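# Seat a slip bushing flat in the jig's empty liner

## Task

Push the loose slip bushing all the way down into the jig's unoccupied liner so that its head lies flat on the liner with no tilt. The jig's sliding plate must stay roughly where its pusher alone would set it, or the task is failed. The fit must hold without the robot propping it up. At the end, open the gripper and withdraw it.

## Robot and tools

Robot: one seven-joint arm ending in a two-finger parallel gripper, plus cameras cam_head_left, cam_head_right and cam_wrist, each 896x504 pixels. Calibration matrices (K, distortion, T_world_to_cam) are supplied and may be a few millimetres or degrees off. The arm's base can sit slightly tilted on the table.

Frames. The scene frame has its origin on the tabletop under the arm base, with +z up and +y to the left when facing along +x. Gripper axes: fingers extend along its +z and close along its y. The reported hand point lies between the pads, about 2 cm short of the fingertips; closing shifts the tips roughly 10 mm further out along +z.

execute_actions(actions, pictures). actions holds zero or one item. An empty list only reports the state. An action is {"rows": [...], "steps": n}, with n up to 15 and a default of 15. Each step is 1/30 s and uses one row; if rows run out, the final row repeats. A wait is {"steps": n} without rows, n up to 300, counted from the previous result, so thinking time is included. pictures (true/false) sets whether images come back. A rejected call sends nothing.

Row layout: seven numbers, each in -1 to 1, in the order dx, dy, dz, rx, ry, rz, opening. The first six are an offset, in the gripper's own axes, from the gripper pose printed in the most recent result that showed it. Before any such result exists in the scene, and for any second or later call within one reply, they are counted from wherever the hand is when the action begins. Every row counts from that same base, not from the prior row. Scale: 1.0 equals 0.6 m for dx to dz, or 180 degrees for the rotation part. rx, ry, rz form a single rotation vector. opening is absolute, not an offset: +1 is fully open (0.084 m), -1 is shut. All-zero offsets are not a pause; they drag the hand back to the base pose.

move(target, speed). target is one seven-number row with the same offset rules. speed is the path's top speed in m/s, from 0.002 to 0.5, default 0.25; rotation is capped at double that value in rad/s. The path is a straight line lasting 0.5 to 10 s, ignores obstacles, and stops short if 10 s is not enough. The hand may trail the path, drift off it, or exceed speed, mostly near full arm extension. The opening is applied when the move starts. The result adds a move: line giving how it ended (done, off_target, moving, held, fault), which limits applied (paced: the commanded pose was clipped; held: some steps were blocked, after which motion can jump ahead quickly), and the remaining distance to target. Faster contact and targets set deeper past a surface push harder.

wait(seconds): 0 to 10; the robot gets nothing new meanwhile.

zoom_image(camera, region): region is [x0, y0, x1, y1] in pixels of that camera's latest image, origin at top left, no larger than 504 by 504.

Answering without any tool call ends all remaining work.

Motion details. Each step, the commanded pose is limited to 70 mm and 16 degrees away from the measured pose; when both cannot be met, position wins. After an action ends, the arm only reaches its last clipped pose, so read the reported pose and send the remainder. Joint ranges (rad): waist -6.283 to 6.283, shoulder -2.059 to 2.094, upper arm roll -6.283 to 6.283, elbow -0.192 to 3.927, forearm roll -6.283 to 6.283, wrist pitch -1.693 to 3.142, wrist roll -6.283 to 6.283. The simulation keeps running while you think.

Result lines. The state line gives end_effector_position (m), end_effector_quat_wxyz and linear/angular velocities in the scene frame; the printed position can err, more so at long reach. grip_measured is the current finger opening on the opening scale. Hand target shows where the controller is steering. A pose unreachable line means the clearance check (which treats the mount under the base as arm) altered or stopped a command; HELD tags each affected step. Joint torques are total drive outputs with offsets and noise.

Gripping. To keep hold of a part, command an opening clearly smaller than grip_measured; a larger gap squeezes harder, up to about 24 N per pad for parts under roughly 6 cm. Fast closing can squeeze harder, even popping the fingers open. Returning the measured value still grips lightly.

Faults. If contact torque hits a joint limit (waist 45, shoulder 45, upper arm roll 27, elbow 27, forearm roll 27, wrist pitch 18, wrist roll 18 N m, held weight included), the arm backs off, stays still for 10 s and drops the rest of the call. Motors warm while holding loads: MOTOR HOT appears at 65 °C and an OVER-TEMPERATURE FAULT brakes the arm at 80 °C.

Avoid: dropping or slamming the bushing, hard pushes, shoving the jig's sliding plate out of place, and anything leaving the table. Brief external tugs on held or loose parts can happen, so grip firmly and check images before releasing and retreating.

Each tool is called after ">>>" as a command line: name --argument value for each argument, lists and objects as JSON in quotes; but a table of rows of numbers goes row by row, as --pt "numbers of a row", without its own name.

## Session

>>> execute_actions --actions '[]'

Scene clock: 0.00 s of 4200.00 s.
end_effector_position=(+0.2963, +0.0691, +0.3924) grip_measured=+1.00 end_effector_quat_wxyz=(+0.117, +0.754, -0.642, +0.080) end_effector_velocity=(-0.000, -0.000, +0.000) end_effector_angular_velocity=(+0.000, +0.001, +0.000)
Joint positions: [-0.486 -0.244  1.742  1.014 -0.395  1.729  2.689  0.084]
Joint velocities: [0.    0.001 0.    0.    0.    0.001 0.    0.   ]
Joint torques (N m, as the arm reports them, + toward a larger angle): no reading
Motor temperatures (°C, as the motors report them): [34 31 37 37 30 38 37]
Hand target: +0.296, +0.069, +0.392; +0.117, +0.754, -0.642, +0.080
camera_calibration (this result's frames):
cam_wrist: T_world_to_cam=[[-0.987107, -0.144088, 0.0696969, 0.311891], [-0.157635, 0.950652, -0.267229, 0.150184], [-0.0277531, -0.27477, -0.961109, 0.532096], [0, 0, 0, 1]] pos_world=[0.346312, 0.0483708, 0.529798]

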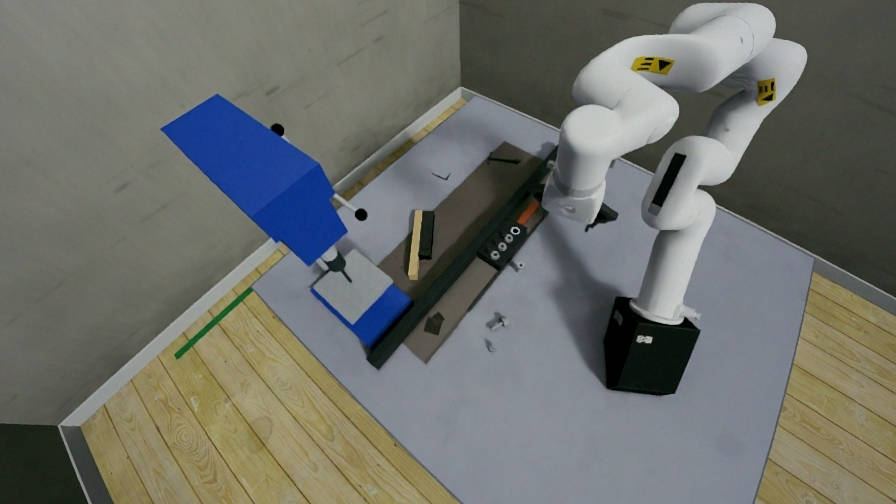

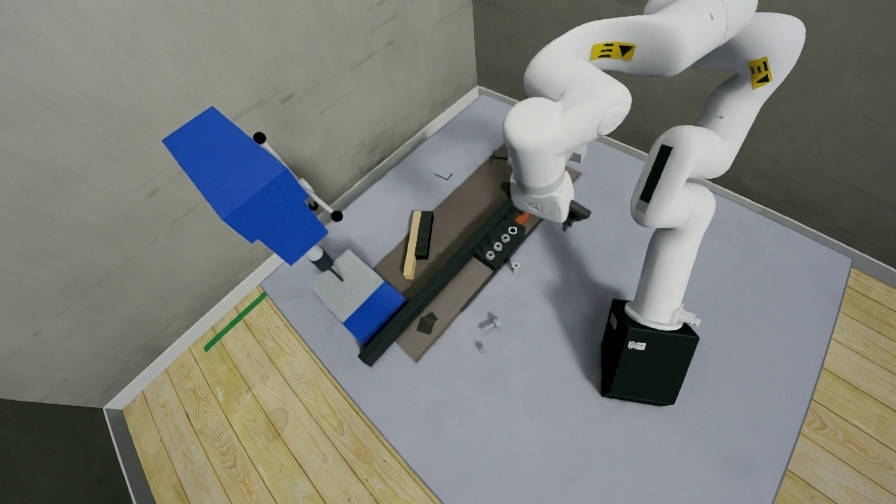

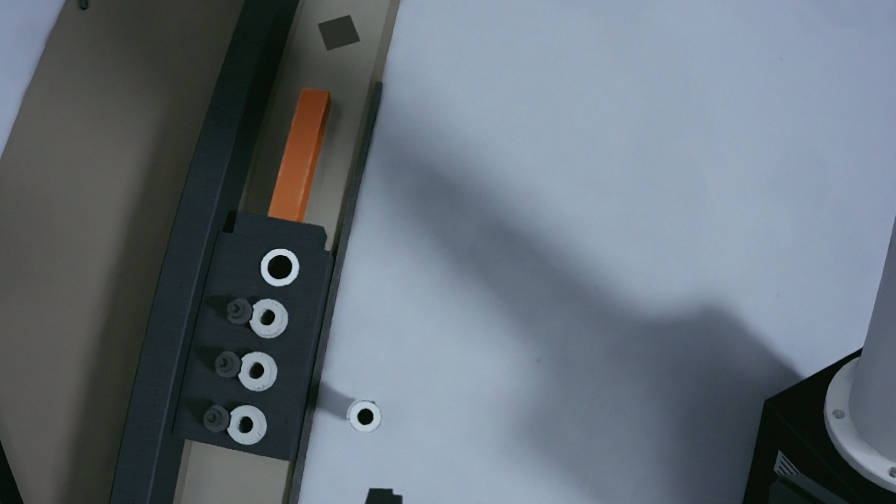

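>>> zoom_image --camera "cam_wrist" --region '[200, 240, 420, 480]'

>>> zoom_image --camera "cam_head_left" --region '[470, 220, 550, 360]'

Region (200, 240, 420, 480) of cam_wrist's 896x504 image, scaled by 2.100, with more detail than that image has; it fills the left 462 columns of this view, and the rest is white.

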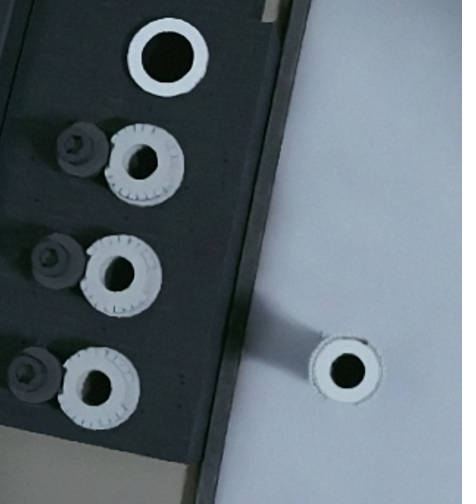

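Region (470, 220, 550, 360) of cam_head_left's 896x504 image, scaled by 3.600, with more detail than that image has; it fills the left 288 columns of this view, and the rest is white.

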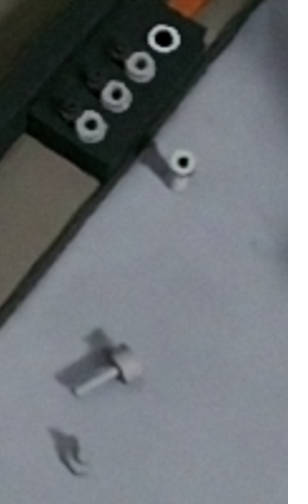

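>>> move --target '[0.080,-0.155,0.345,0.131,0.02,-0.942,0.3]' --speed 0.5

Scene clock: 7.57 s of 4200.00 s.
end_effector_position=(+0.3902, -0.0197, +0.2004) grip_measured=+0.29 end_effector_quat_wxyz=(-0.001, +0.705, +0.709, -0.005) end_effector_velocity=(+0.000, +0.000, -0.000) end_effector_angular_velocity=(+0.001, +0.001, +0.003)
Joint positions: [-1.003  1.145  1.985  0.607 -1.409  2.067 -0.119  0.056]
Joint velocities: [-0.001  0.001 -0.001  0.001 -0.001 -0.001 -0.005 -0.   ]
Joint torques (N m, as the arm reports them, + toward a larger angle): [ 11.2  -14.16  12.51   0.59   0.08  -1.84   0.13]
Motor temperatures (°C, as the motors report them): [34 31 38 38 30 38 37]
Hand target: +0.390, -0.020, +0.200; -0.002, +0.705, +0.709, -0.005
Off the commanded pose: 0.001 m, 0 deg.
move: done
camera_calibration (this result's frames):
cam_wrist: T_world_to_cam=[[0.999935, 0.000897569, -0.0113241, -0.351055], [0.00101558, -0.999945, 0.0104196, 0.0421256], [-0.0113142, -0.0104304, -0.999882, 0.332287], [0, 0, 0, 1]] pos_world=[0.35475, 0.0459043, 0.327833]

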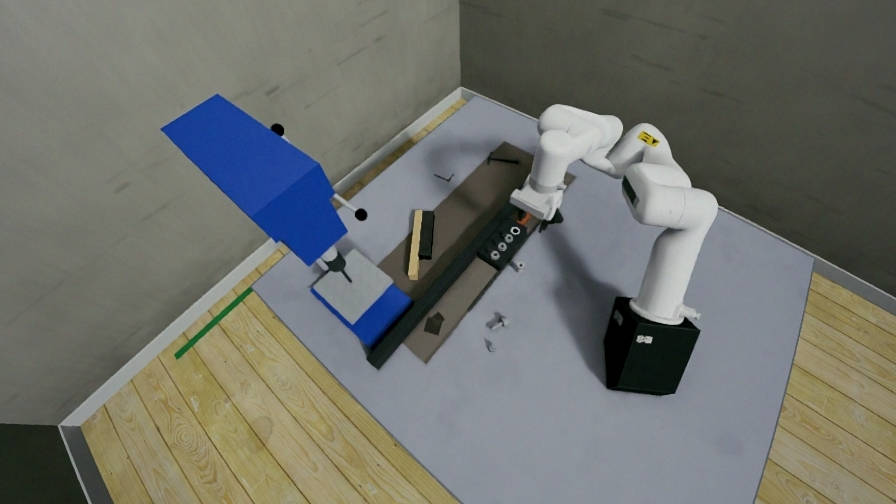

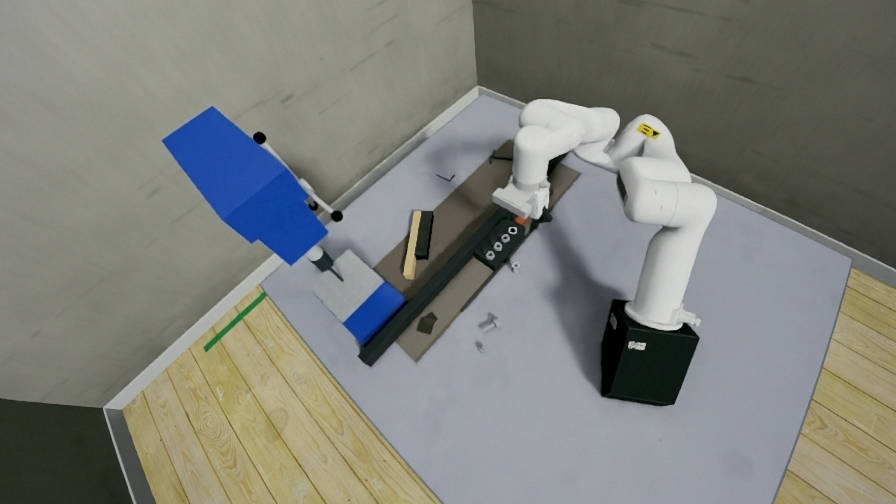

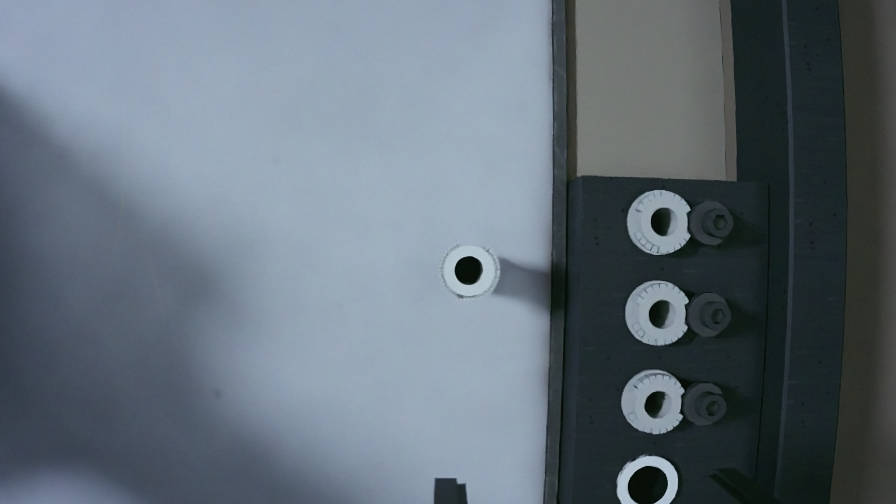

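>>> execute_actions --actions '[]'

Scene clock: 9.33 s of 4200.00 s.
end_effector_position=(+0.3902, -0.0198, +0.2002) grip_measured=+0.29 end_effector_quat_wxyz=(-0.002, +0.705, +0.709, -0.005) end_effector_velocity=(-0.000, -0.000, -0.000) end_effector_angular_velocity=(-0.001, -0.000, +0.000)
Joint positions: [-1.004  1.145  1.985  0.607 -1.409  2.067 -0.119  0.056]
Joint velocities: [-0.001 -0.001  0.    -0.001 -0.    -0.    -0.    -0.   ]
Joint torques (N m, as the arm reports them, + toward a larger angle): [ 11.13 -13.91  12.34   0.59   0.16  -1.75   0.16]
Motor temperatures (°C, as the motors report them): [34 31 38 38 30 38 37]
Hand target: +0.390, -0.020, +0.200; -0.002, +0.705, +0.709, -0.005
Off the commanded pose: 0.001 m, 0 deg.
Steps of this call (steps 1 to 53: nothing new was sent). Readings (end_effector_position):
1: (+0.3902, -0.0197, +0.2004)
2: (+0.3902, -0.0197, +0.2004)
4: (+0.3902, -0.0198, +0.2003)
8: (+0.3902, -0.0198, +0.2003)
53: the state above
camera_calibration (this result's frames):
cam_wrist: T_world_to_cam=[[0.999929, 0.000969073, -0.0118542, -0.350981], [0.00109205, -0.999946, 0.010372, 0.0420251], [-0.0118435, -0.0103842, -0.999876, 0.332336], [0, 0, 0, 1]] pos_world=[0.354847, 0.045814, 0.327698]

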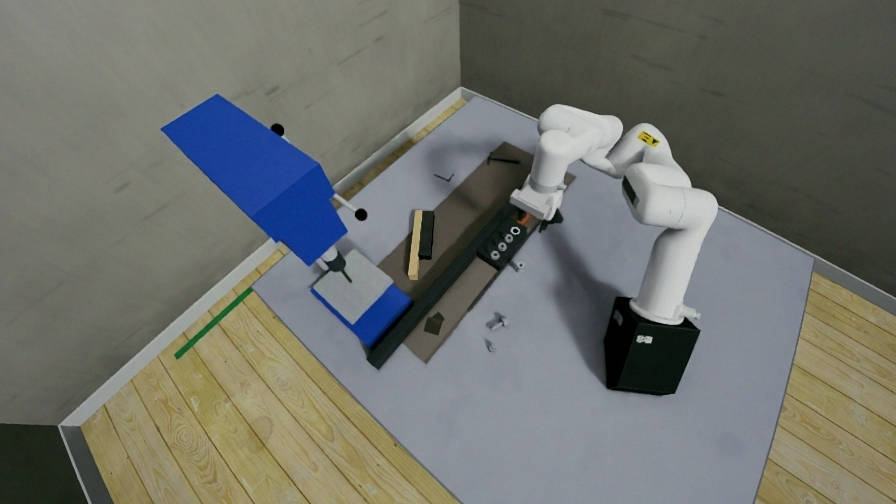

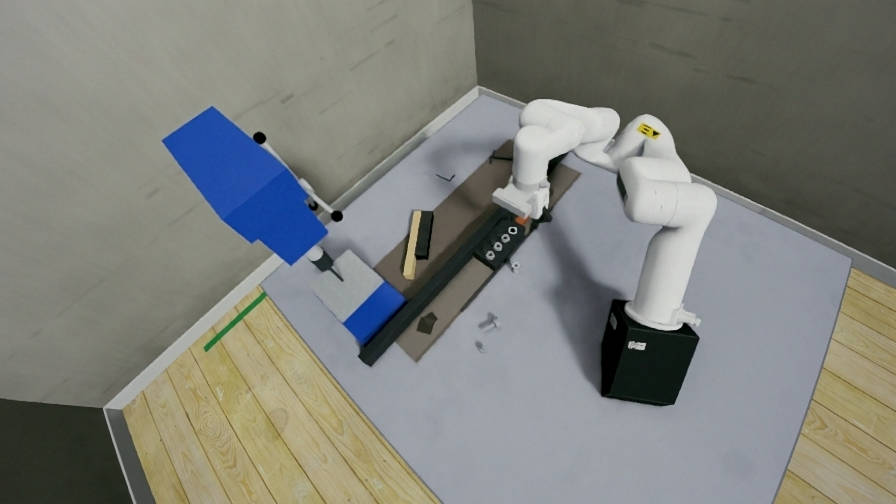

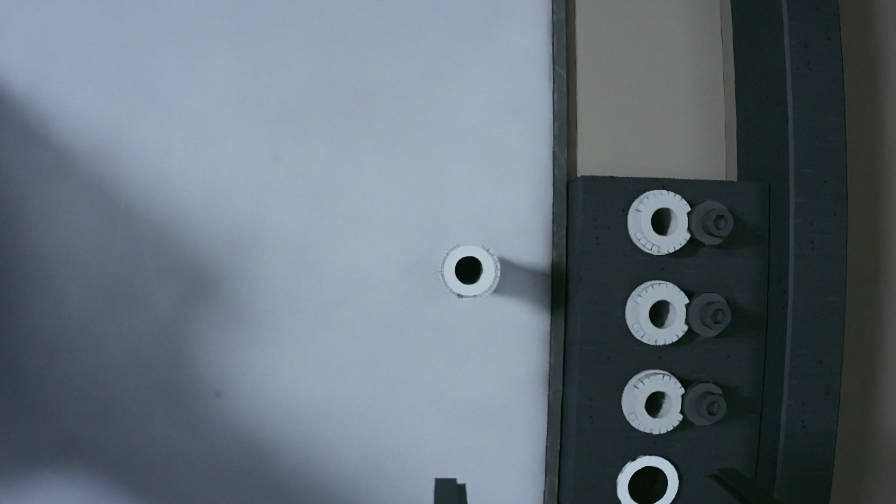

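>>> move --target '[0.107,-0.037,0.2,0,-0.25,0,0.3]' --speed 0.3

Scene clock: 11.87 s of 4200.00 s.
end_effector_position=(+0.3675, +0.0433, +0.0811) grip_measured=+0.29 end_effector_quat_wxyz=(+0.270, +0.650, +0.655, -0.274) end_effector_velocity=(-0.001, -0.000, -0.001) end_effector_angular_velocity=(-0.008, +0.003, +0.003)
Joint positions: [-0.134  1.176  0.986  1.105 -1.491  2.356  0.285  0.056]
Joint velocities: [ 0.003  0.006 -0.006  0.004 -0.     0.005  0.001 -0.   ]
Joint torques (N m, as the arm reports them, + toward a larger angle): [ 17.7  -16.84  15.19  -2.15   0.73   0.06   0.15]
Motor temperatures (°C, as the motors report them): [34 31 39 37 30 38 37]
Hand target: +0.367, +0.043, +0.081; +0.270, +0.650, +0.656, -0.274
Off the commanded pose: 0.001 m, 0 deg.
move: done
camera_calibration (this result's frames):
cam_wrist: T_world_to_cam=[[0.999986, -0.000497473, -0.00533296, -0.330206], [0.00345717, -0.700541, 0.713604, 0.0355189], [-0.00409095, -0.713612, -0.700529, 0.216888], [0, 0, 0, 1]] pos_world=[0.330966, 0.179492, 0.124829]

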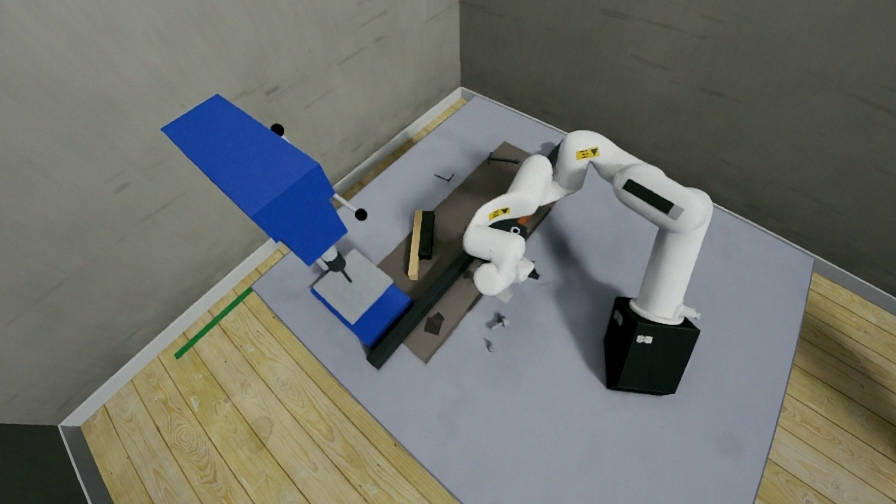

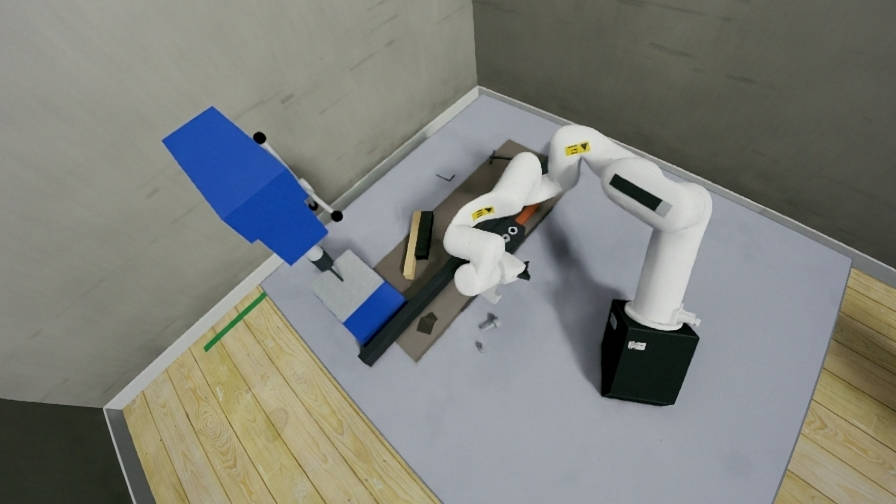

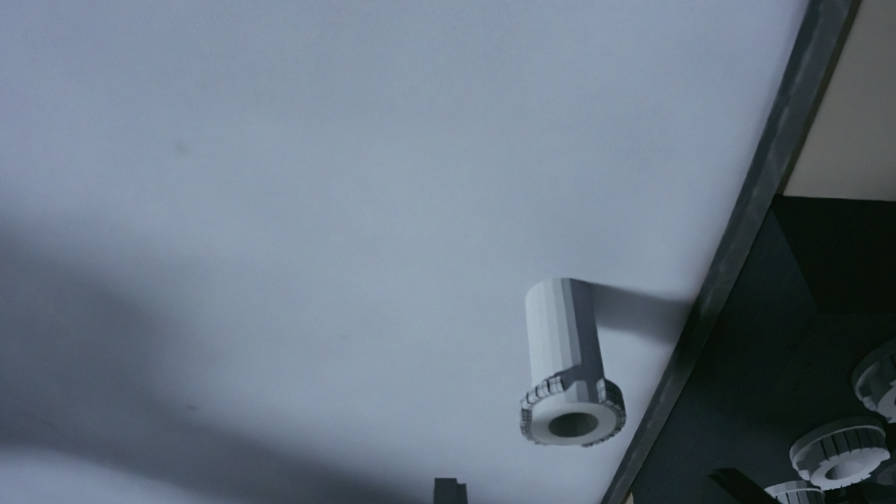

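>>> move --target '[-0.025,0,0.025,0,0,0,0.3]' --speed 0.1

Scene clock: 13.80 s of 4200.00 s.
end_effector_position=(+0.3675, +0.0222, +0.0811) grip_measured=+0.29 end_effector_quat_wxyz=(+0.270, +0.650, +0.655, -0.274) end_effector_velocity=(-0.001, +0.001, +0.000) end_effector_angular_velocity=(+0.004, +0.001, +0.003)
Joint positions: [-0.194  1.129  1.005  1.039 -1.491  2.347  0.276  0.056]
Joint velocities: [-0.     0.     0.002 -0.003 -0.    -0.002 -0.001 -0.   ]
Joint torques (N m, as the arm reports them, + toward a larger angle): [ 17.   -16.64  14.81  -1.85   0.73   0.08   0.08]
Motor temperatures (°C, as the motors report them): [34 31 39 37 30 38 37]
Hand target: +0.368, +0.022, +0.081; +0.270, +0.650, +0.655, -0.274
Off the commanded pose: 0.000 m, 0 deg.
move: done
camera_calibration (this result's frames):
cam_wrist: T_world_to_cam=[[0.999986, -0.000362516, -0.0053664, -0.330274], [0.00357526, -0.700596, 0.713549, 0.0206722], [-0.00401835, -0.713558, -0.700585, 0.201874], [0, 0, 0, 1]] pos_world=[0.331006, 0.158412, 0.124907]

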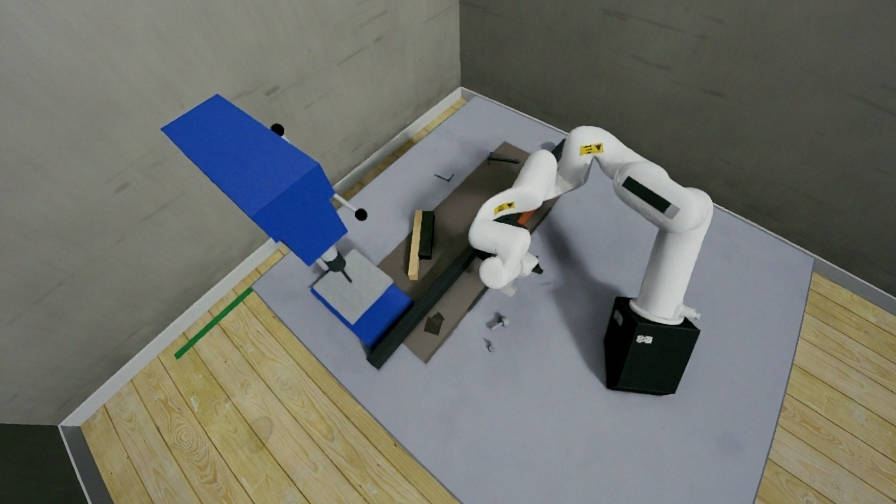

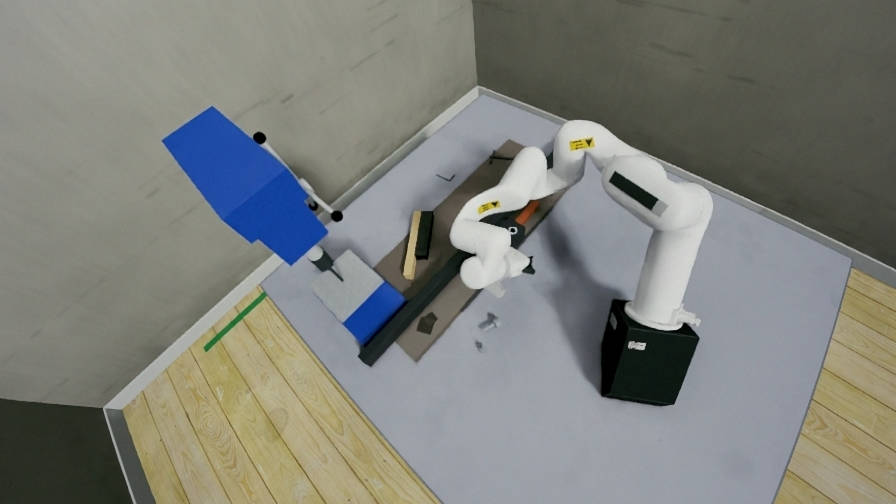

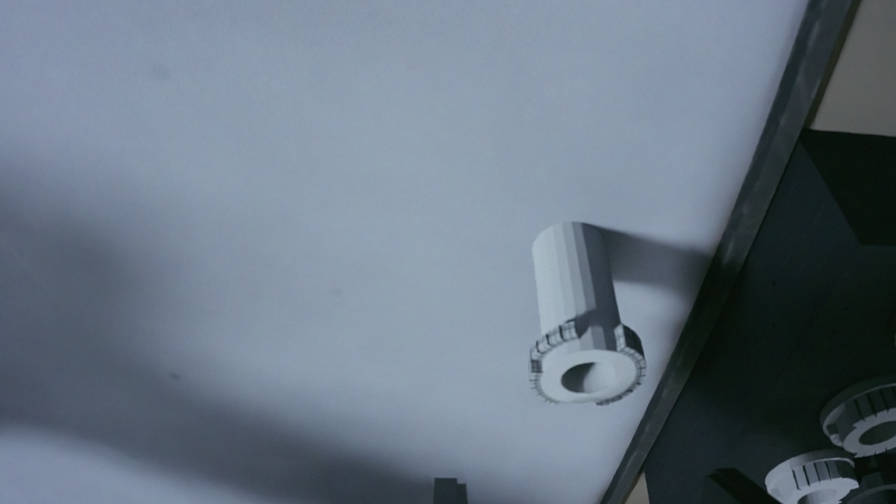

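>>> move --target '[0.064,0,0.022,0,0,0,0.1]' --speed 0.08

Scene clock: 15.97 s of 4200.00 s.
end_effector_position=(+0.3673, +0.0400, +0.0449) grip_measured=+0.09 end_effector_quat_wxyz=(+0.270, +0.650, +0.655, -0.274) end_effector_velocity=(+0.000, +0.000, -0.001) end_effector_angular_velocity=(-0.000, -0.000, -0.000)
Joint positions: [-0.165  1.204  0.927  1.11  -1.571  2.31   0.266  0.048]
Joint velocities: [ 0.     0.    -0.002  0.001 -0.001 -0.001 -0.     0.   ]
Joint torques (N m, as the arm reports them, + toward a larger angle): [ 17.65 -16.38  14.86  -3.03   0.88   0.1    0.1 ]
Motor temperatures (°C, as the motors report them): [34 31 39 37 30 38 37]
Hand target: +0.367, +0.040, +0.045; +0.270, +0.650, +0.655, -0.274
Off the commanded pose: 0.000 m, 0 deg.
move: done
camera_calibration (this result's frames):
cam_wrist: T_world_to_cam=[[0.999987, -0.000596595, -0.00506853, -0.330233], [0.00319698, -0.700909, 0.713244, 0.0591729], [-0.00397809, -0.713251, -0.700898, 0.189121], [0, 0, 0, 1]] pos_world=[0.330792, 0.176169, 0.0886763]

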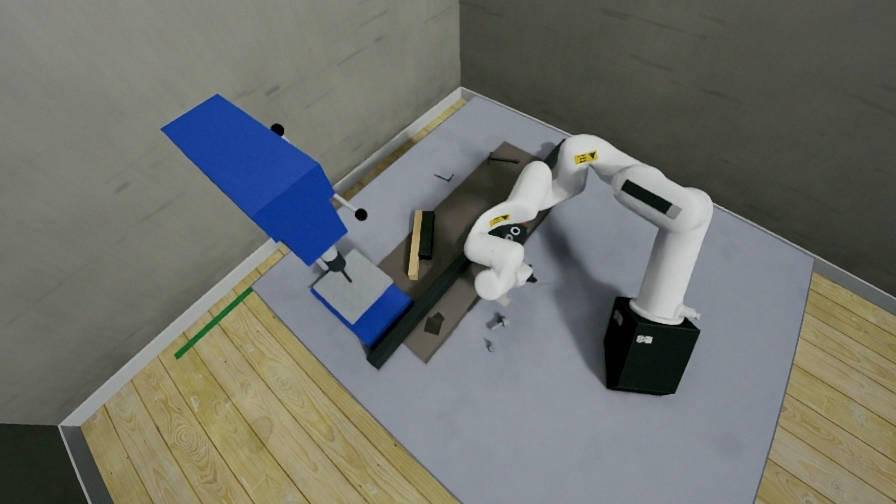

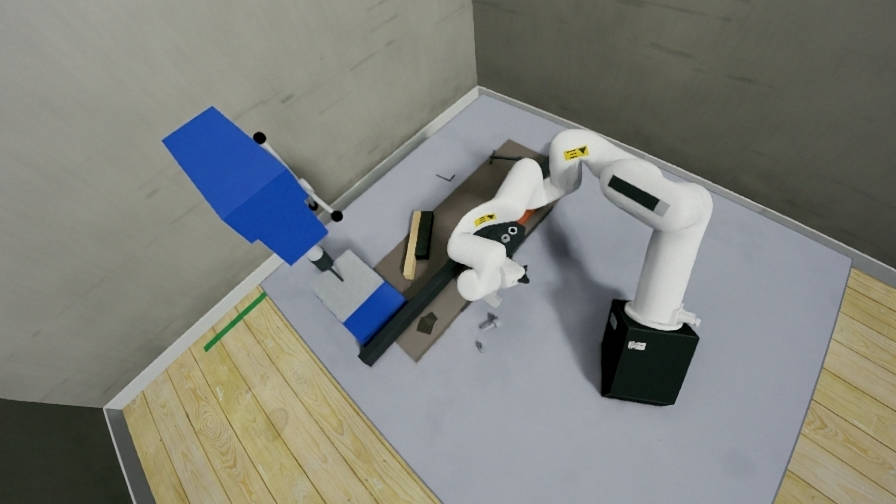

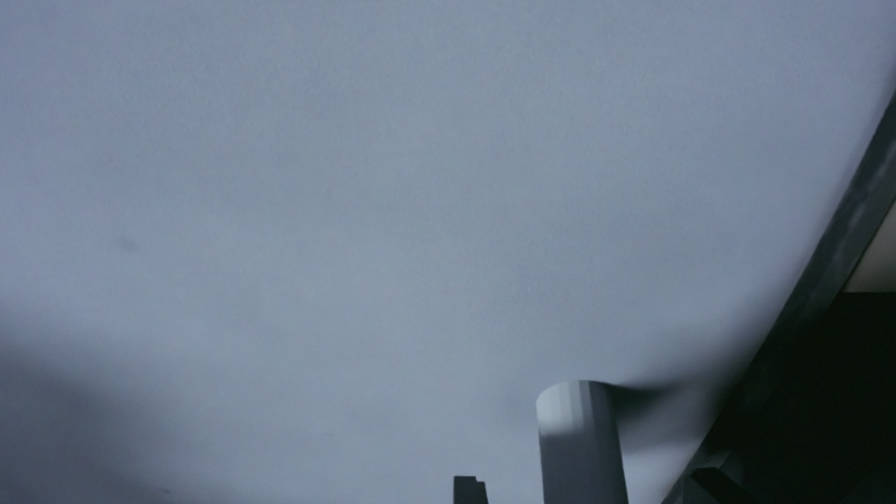

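>>> execute_actions --actions '[{"rows":[[0,0,0,0,0,0,0],[0,0,0,0,0,0,-0.1],[0,0,0,0,0,0,-0.2],[0,0,0,0,0,0,-0.28],[0,0,0,0,0,0,-0.34],[0,0,0,0,0,0,-0.4],[0,0,0,0,0,0,-0.46],[0,0,0,0,0,0,-0.52],[0,0,0,0,0,0,-0.6],[0,0,0,0,0,0,-0.7],[0,0,0,0,0,0,-0.8],[0,0,0,0,0,0,-0.9],[0,0,0,0,0,0,-1]],"steps":15}]'

>>> move --target '[-0.08,0,-0.08,0,0,0,-1]' --speed 0.1

Scene clock: 18.00 s of 4200.00 s.
end_effector_position=(+0.3673, +0.0400, +0.0449) grip_measured=-0.42 end_effector_quat_wxyz=(+0.270, +0.650, +0.655, -0.274) end_effector_velocity=(-0.000, +0.000, -0.000) end_effector_angular_velocity=(+0.001, +0.000, +0.000)
Joint positions: [-0.165  1.204  0.927  1.11  -1.571  2.31   0.266  0.026]
Joint velocities: [-0.     0.001  0.     0.    -0.    -0.    -0.     0.   ]
Joint torques (N m, as the arm reports them, + toward a larger angle): [ 17.64 -16.25  14.9   -3.     0.7    0.06   0.11]
Motor temperatures (°C, as the motors report them): [35 31 40 37 30 38 37]
Hand target: +0.367, +0.040, +0.045; +0.270, +0.650, +0.655, -0.274
Off the commanded pose: 0.000 m, 0 deg.
Steps of this call (steps 1 to 46: nothing new was sent; steps 47 to 61: all 15 steps of this action). Readings (end_effector_position):
47: (+0.3672, +0.0400, +0.0446)
48: (+0.3672, +0.0400, +0.0447)
50: (+0.3673, +0.0400, +0.0448)
54: (+0.3673, +0.0400, +0.0449)
61: the state above
camera_calibration (this result's frames):
cam_wrist: T_world_to_cam=[[0.999987, -0.000605024, -0.00498852, -0.330261], [0.0031339, -0.700928, 0.713225, 0.059185], [-0.00392811, -0.713232, -0.700917, 0.189129], [0, 0, 0, 1]] pos_world=[0.330814, 0.176178, 0.0887041]

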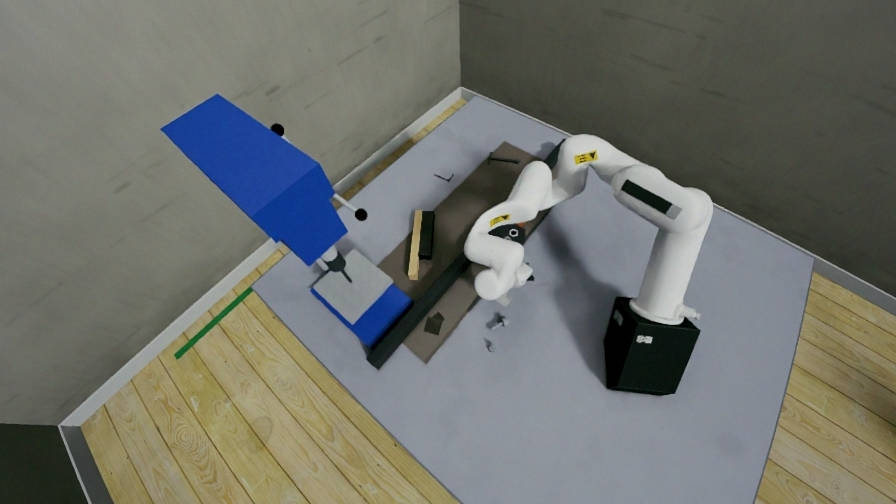

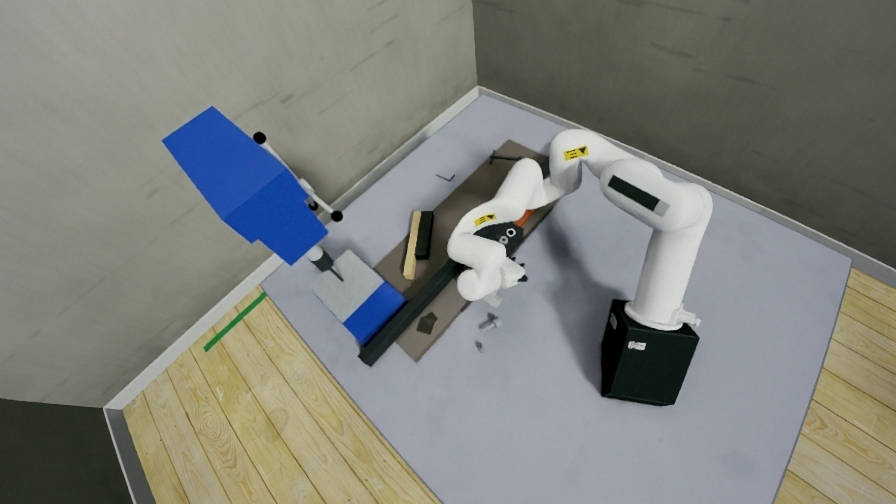

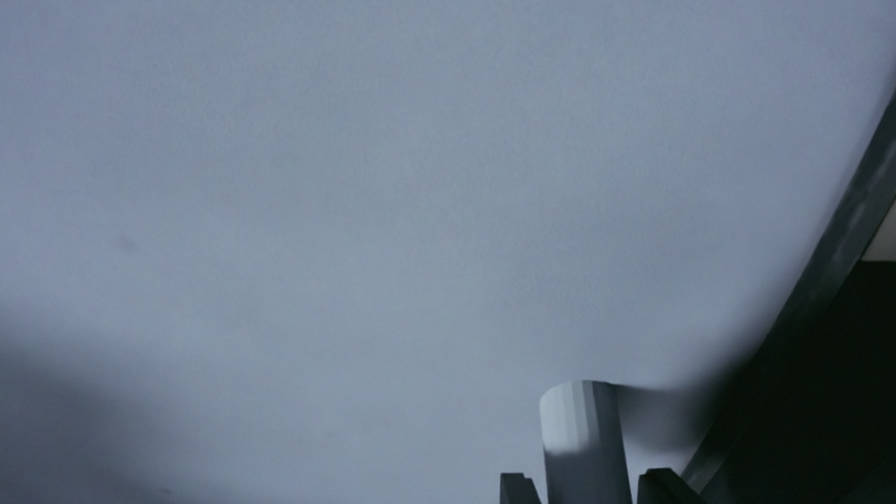

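Scene clock: 19.27 s of 4200.00 s.
end_effector_position=(+0.3677, +0.0399, +0.1124) grip_measured=-0.42 end_effector_quat_wxyz=(+0.270, +0.650, +0.655, -0.274) end_effector_velocity=(-0.000, +0.001, +0.001) end_effector_angular_velocity=(+0.002, -0.001, +0.001)
Joint positions: [-0.122  1.142  1.042  1.091 -1.422  2.393  0.299  0.026]
Joint velocities: [ 0.002 -0.001  0.003 -0.     0.002  0.     0.    -0.   ]
Joint torques (N m, as the arm reports them, + toward a larger angle): [ 17.97 -17.48  15.34  -1.22   0.8    0.09   0.17]
Motor temperatures (°C, as the motors report them): [35 31 40 37 30 38 37]
Hand target: +0.368, +0.040, +0.113; +0.270, +0.650, +0.655, -0.274
Off the commanded pose: 0.001 m, 0 deg.
move: done
camera_calibration (this result's frames):
cam_wrist: T_world_to_cam=[[0.999985, -0.000486338, -0.00536681, -0.330292], [0.00349033, -0.700332, 0.713809, 0.0108033], [-0.0041057, -0.713817, -0.70032, 0.236411], [0, 0, 0, 1]] pos_world=[0.33122, 0.176159, 0.156079]

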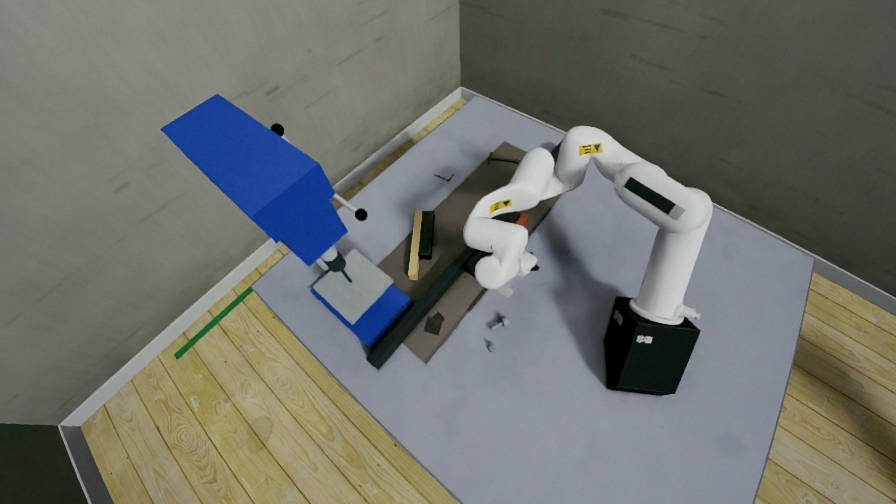

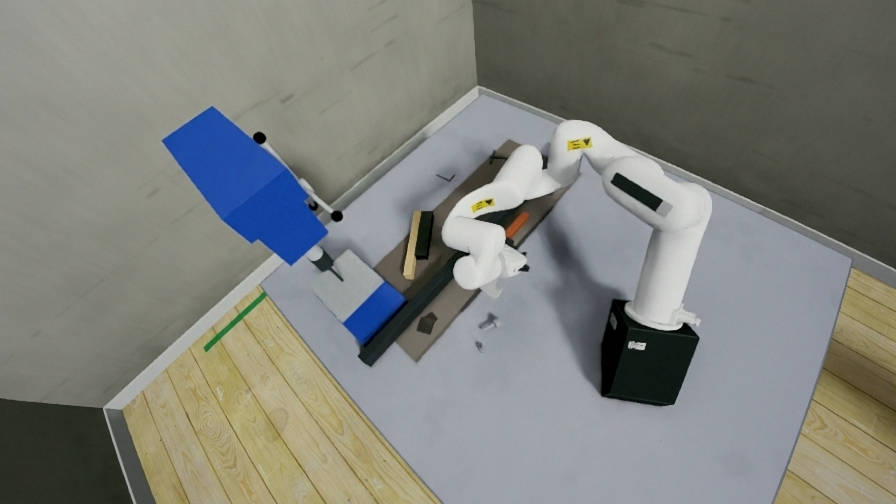

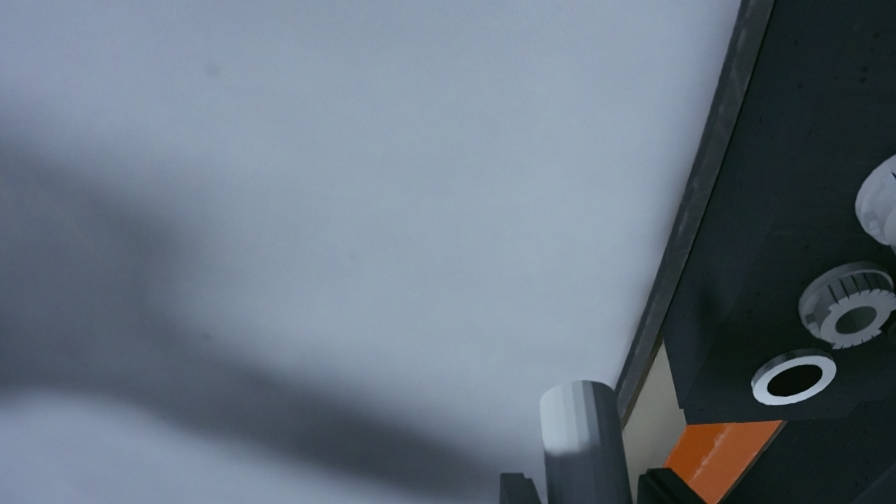

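>>> move --target '[-0.006,0.135,0.006,0,0,0,-1]' --speed 0.1

Scene clock: 24.63 s of 4200.00 s.
end_effector_position=(+0.4484, +0.0355, +0.1117) grip_measured=-0.42 end_effector_quat_wxyz=(+0.270, +0.650, +0.656, -0.274) end_effector_velocity=(+0.001, -0.000, +0.000) end_effector_angular_velocity=(+0.000, +0.000, -0.001)
Joint positions: [-0.099  1.103  1.02   1.265 -1.574  2.378  0.04   0.026]
Joint velocities: [ 0.    -0.001 -0.     0.003 -0.002 -0.001 -0.003 -0.   ]
Joint torques (N m, as the arm reports them, + toward a larger angle): [ 19.4  -21.    15.78  -0.4    0.17   0.19   0.19]
Motor temperatures (°C, as the motors report them): [35 31 41 37 30 38 37]
Hand target: +0.449, +0.035, +0.112; +0.270, +0.650, +0.655, -0.274
Off the commanded pose: 0.000 m, 0 deg.
move: done
camera_calibration (this result's frames):
cam_wrist: T_world_to_cam=[[0.999983, -0.0000828045, -0.0058995, -0.41089], [0.00415136, -0.700641, 0.713502, 0.00766396], [-0.00419251, -0.713514, -0.700629, 0.233165], [0, 0, 0, 1]] pos_world=[0.411828, 0.171702, 0.15547]

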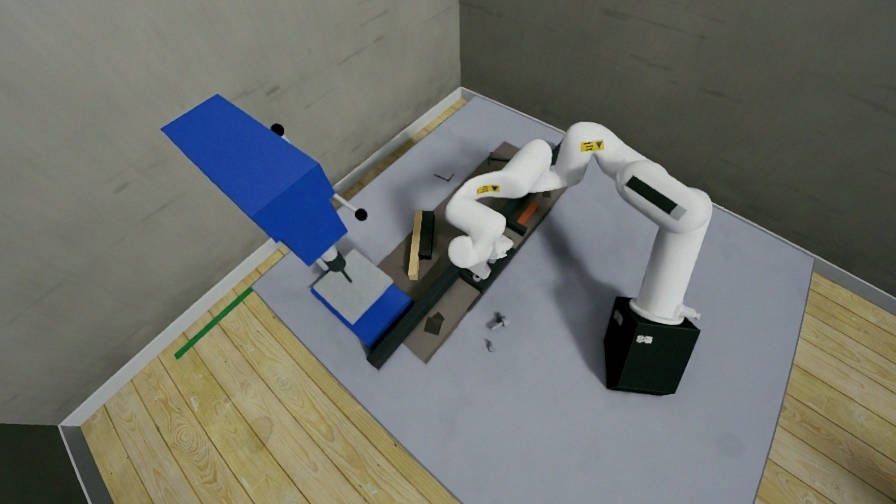

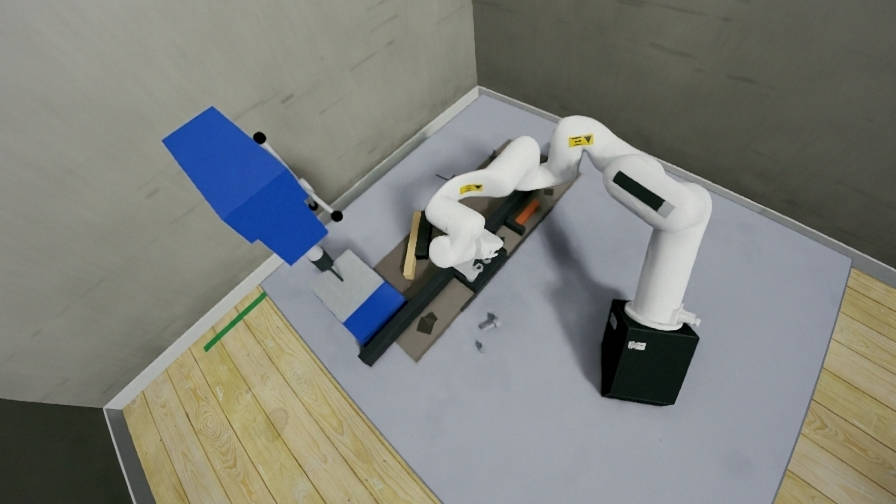

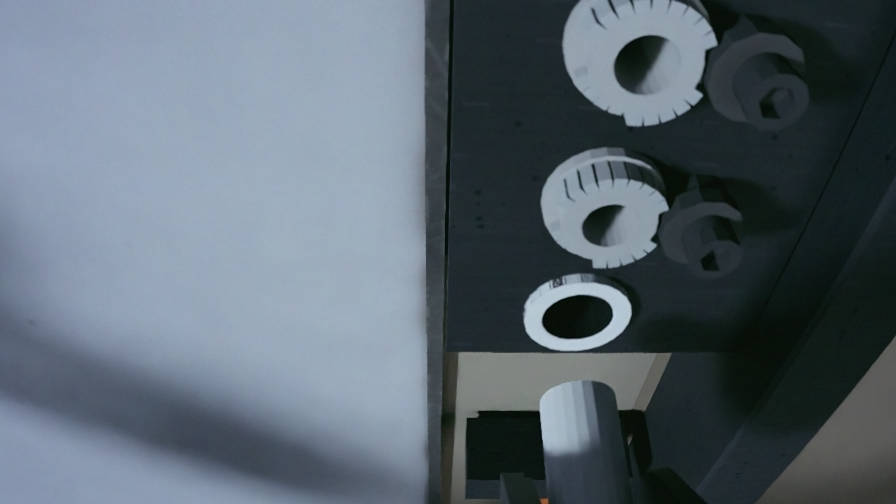

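>>> move --target '[0.026,0.001,0.012,0,0,0,-1]' --speed 0.04

Scene clock: 26.40 s of 4200.00 s.
end_effector_position=(+0.4489, +0.0414, +0.0957) grip_measured=-0.42 end_effector_quat_wxyz=(+0.270, +0.650, +0.656, -0.274) end_effector_velocity=(+0.001, +0.000, +0.001) end_effector_angular_velocity=(+0.001, -0.004, -0.002)
Joint positions: [-0.093  1.132  0.992  1.287 -1.603  2.359  0.038  0.026]
Joint velocities: [ 0.001 -0.002  0.001  0.002 -0.001 -0.    -0.     0.   ]
Joint torques (N m, as the arm reports them, + toward a larger angle): [ 19.56 -20.64  15.65  -1.09   0.21   0.2    0.22]
Motor temperatures (°C, as the motors report them): [35 31 41 37 30 38 37]
Hand target: +0.449, +0.041, +0.096; +0.270, +0.650, +0.656, -0.274
Off the commanded pose: 0.000 m, 0 deg.
move: done
camera_calibration (this result's frames):
cam_wrist: T_world_to_cam=[[0.999984, -0.000175343, -0.00574119, -0.411488], [0.00397255, -0.700815, 0.713332, 0.0233226], [-0.00414859, -0.713343, -0.700803, 0.22618], [0, 0, 0, 1]] pos_world=[0.412326, 0.177617, 0.139509]

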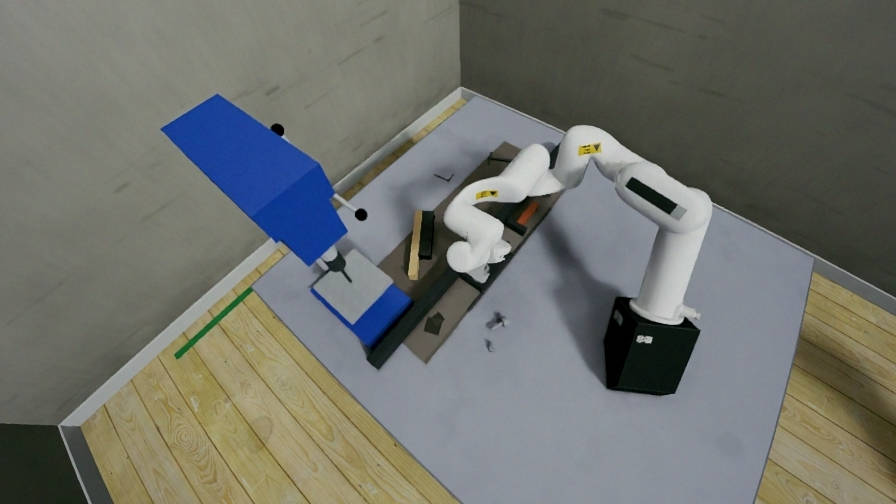

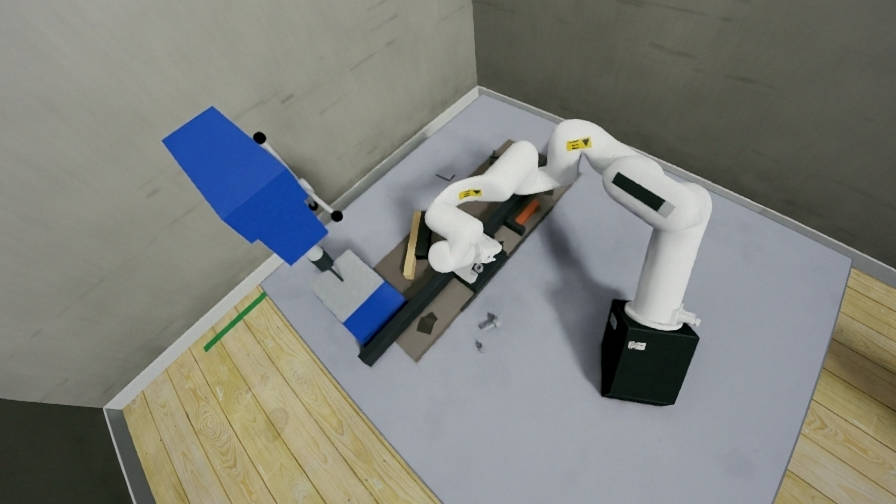

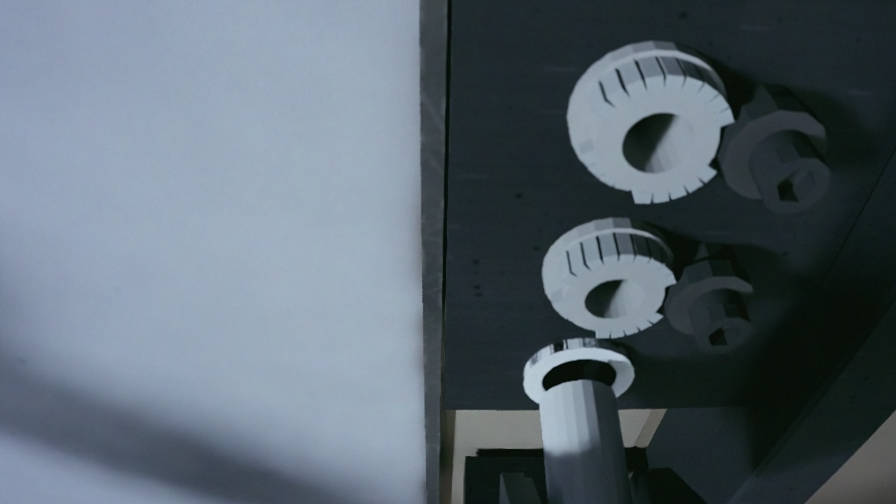

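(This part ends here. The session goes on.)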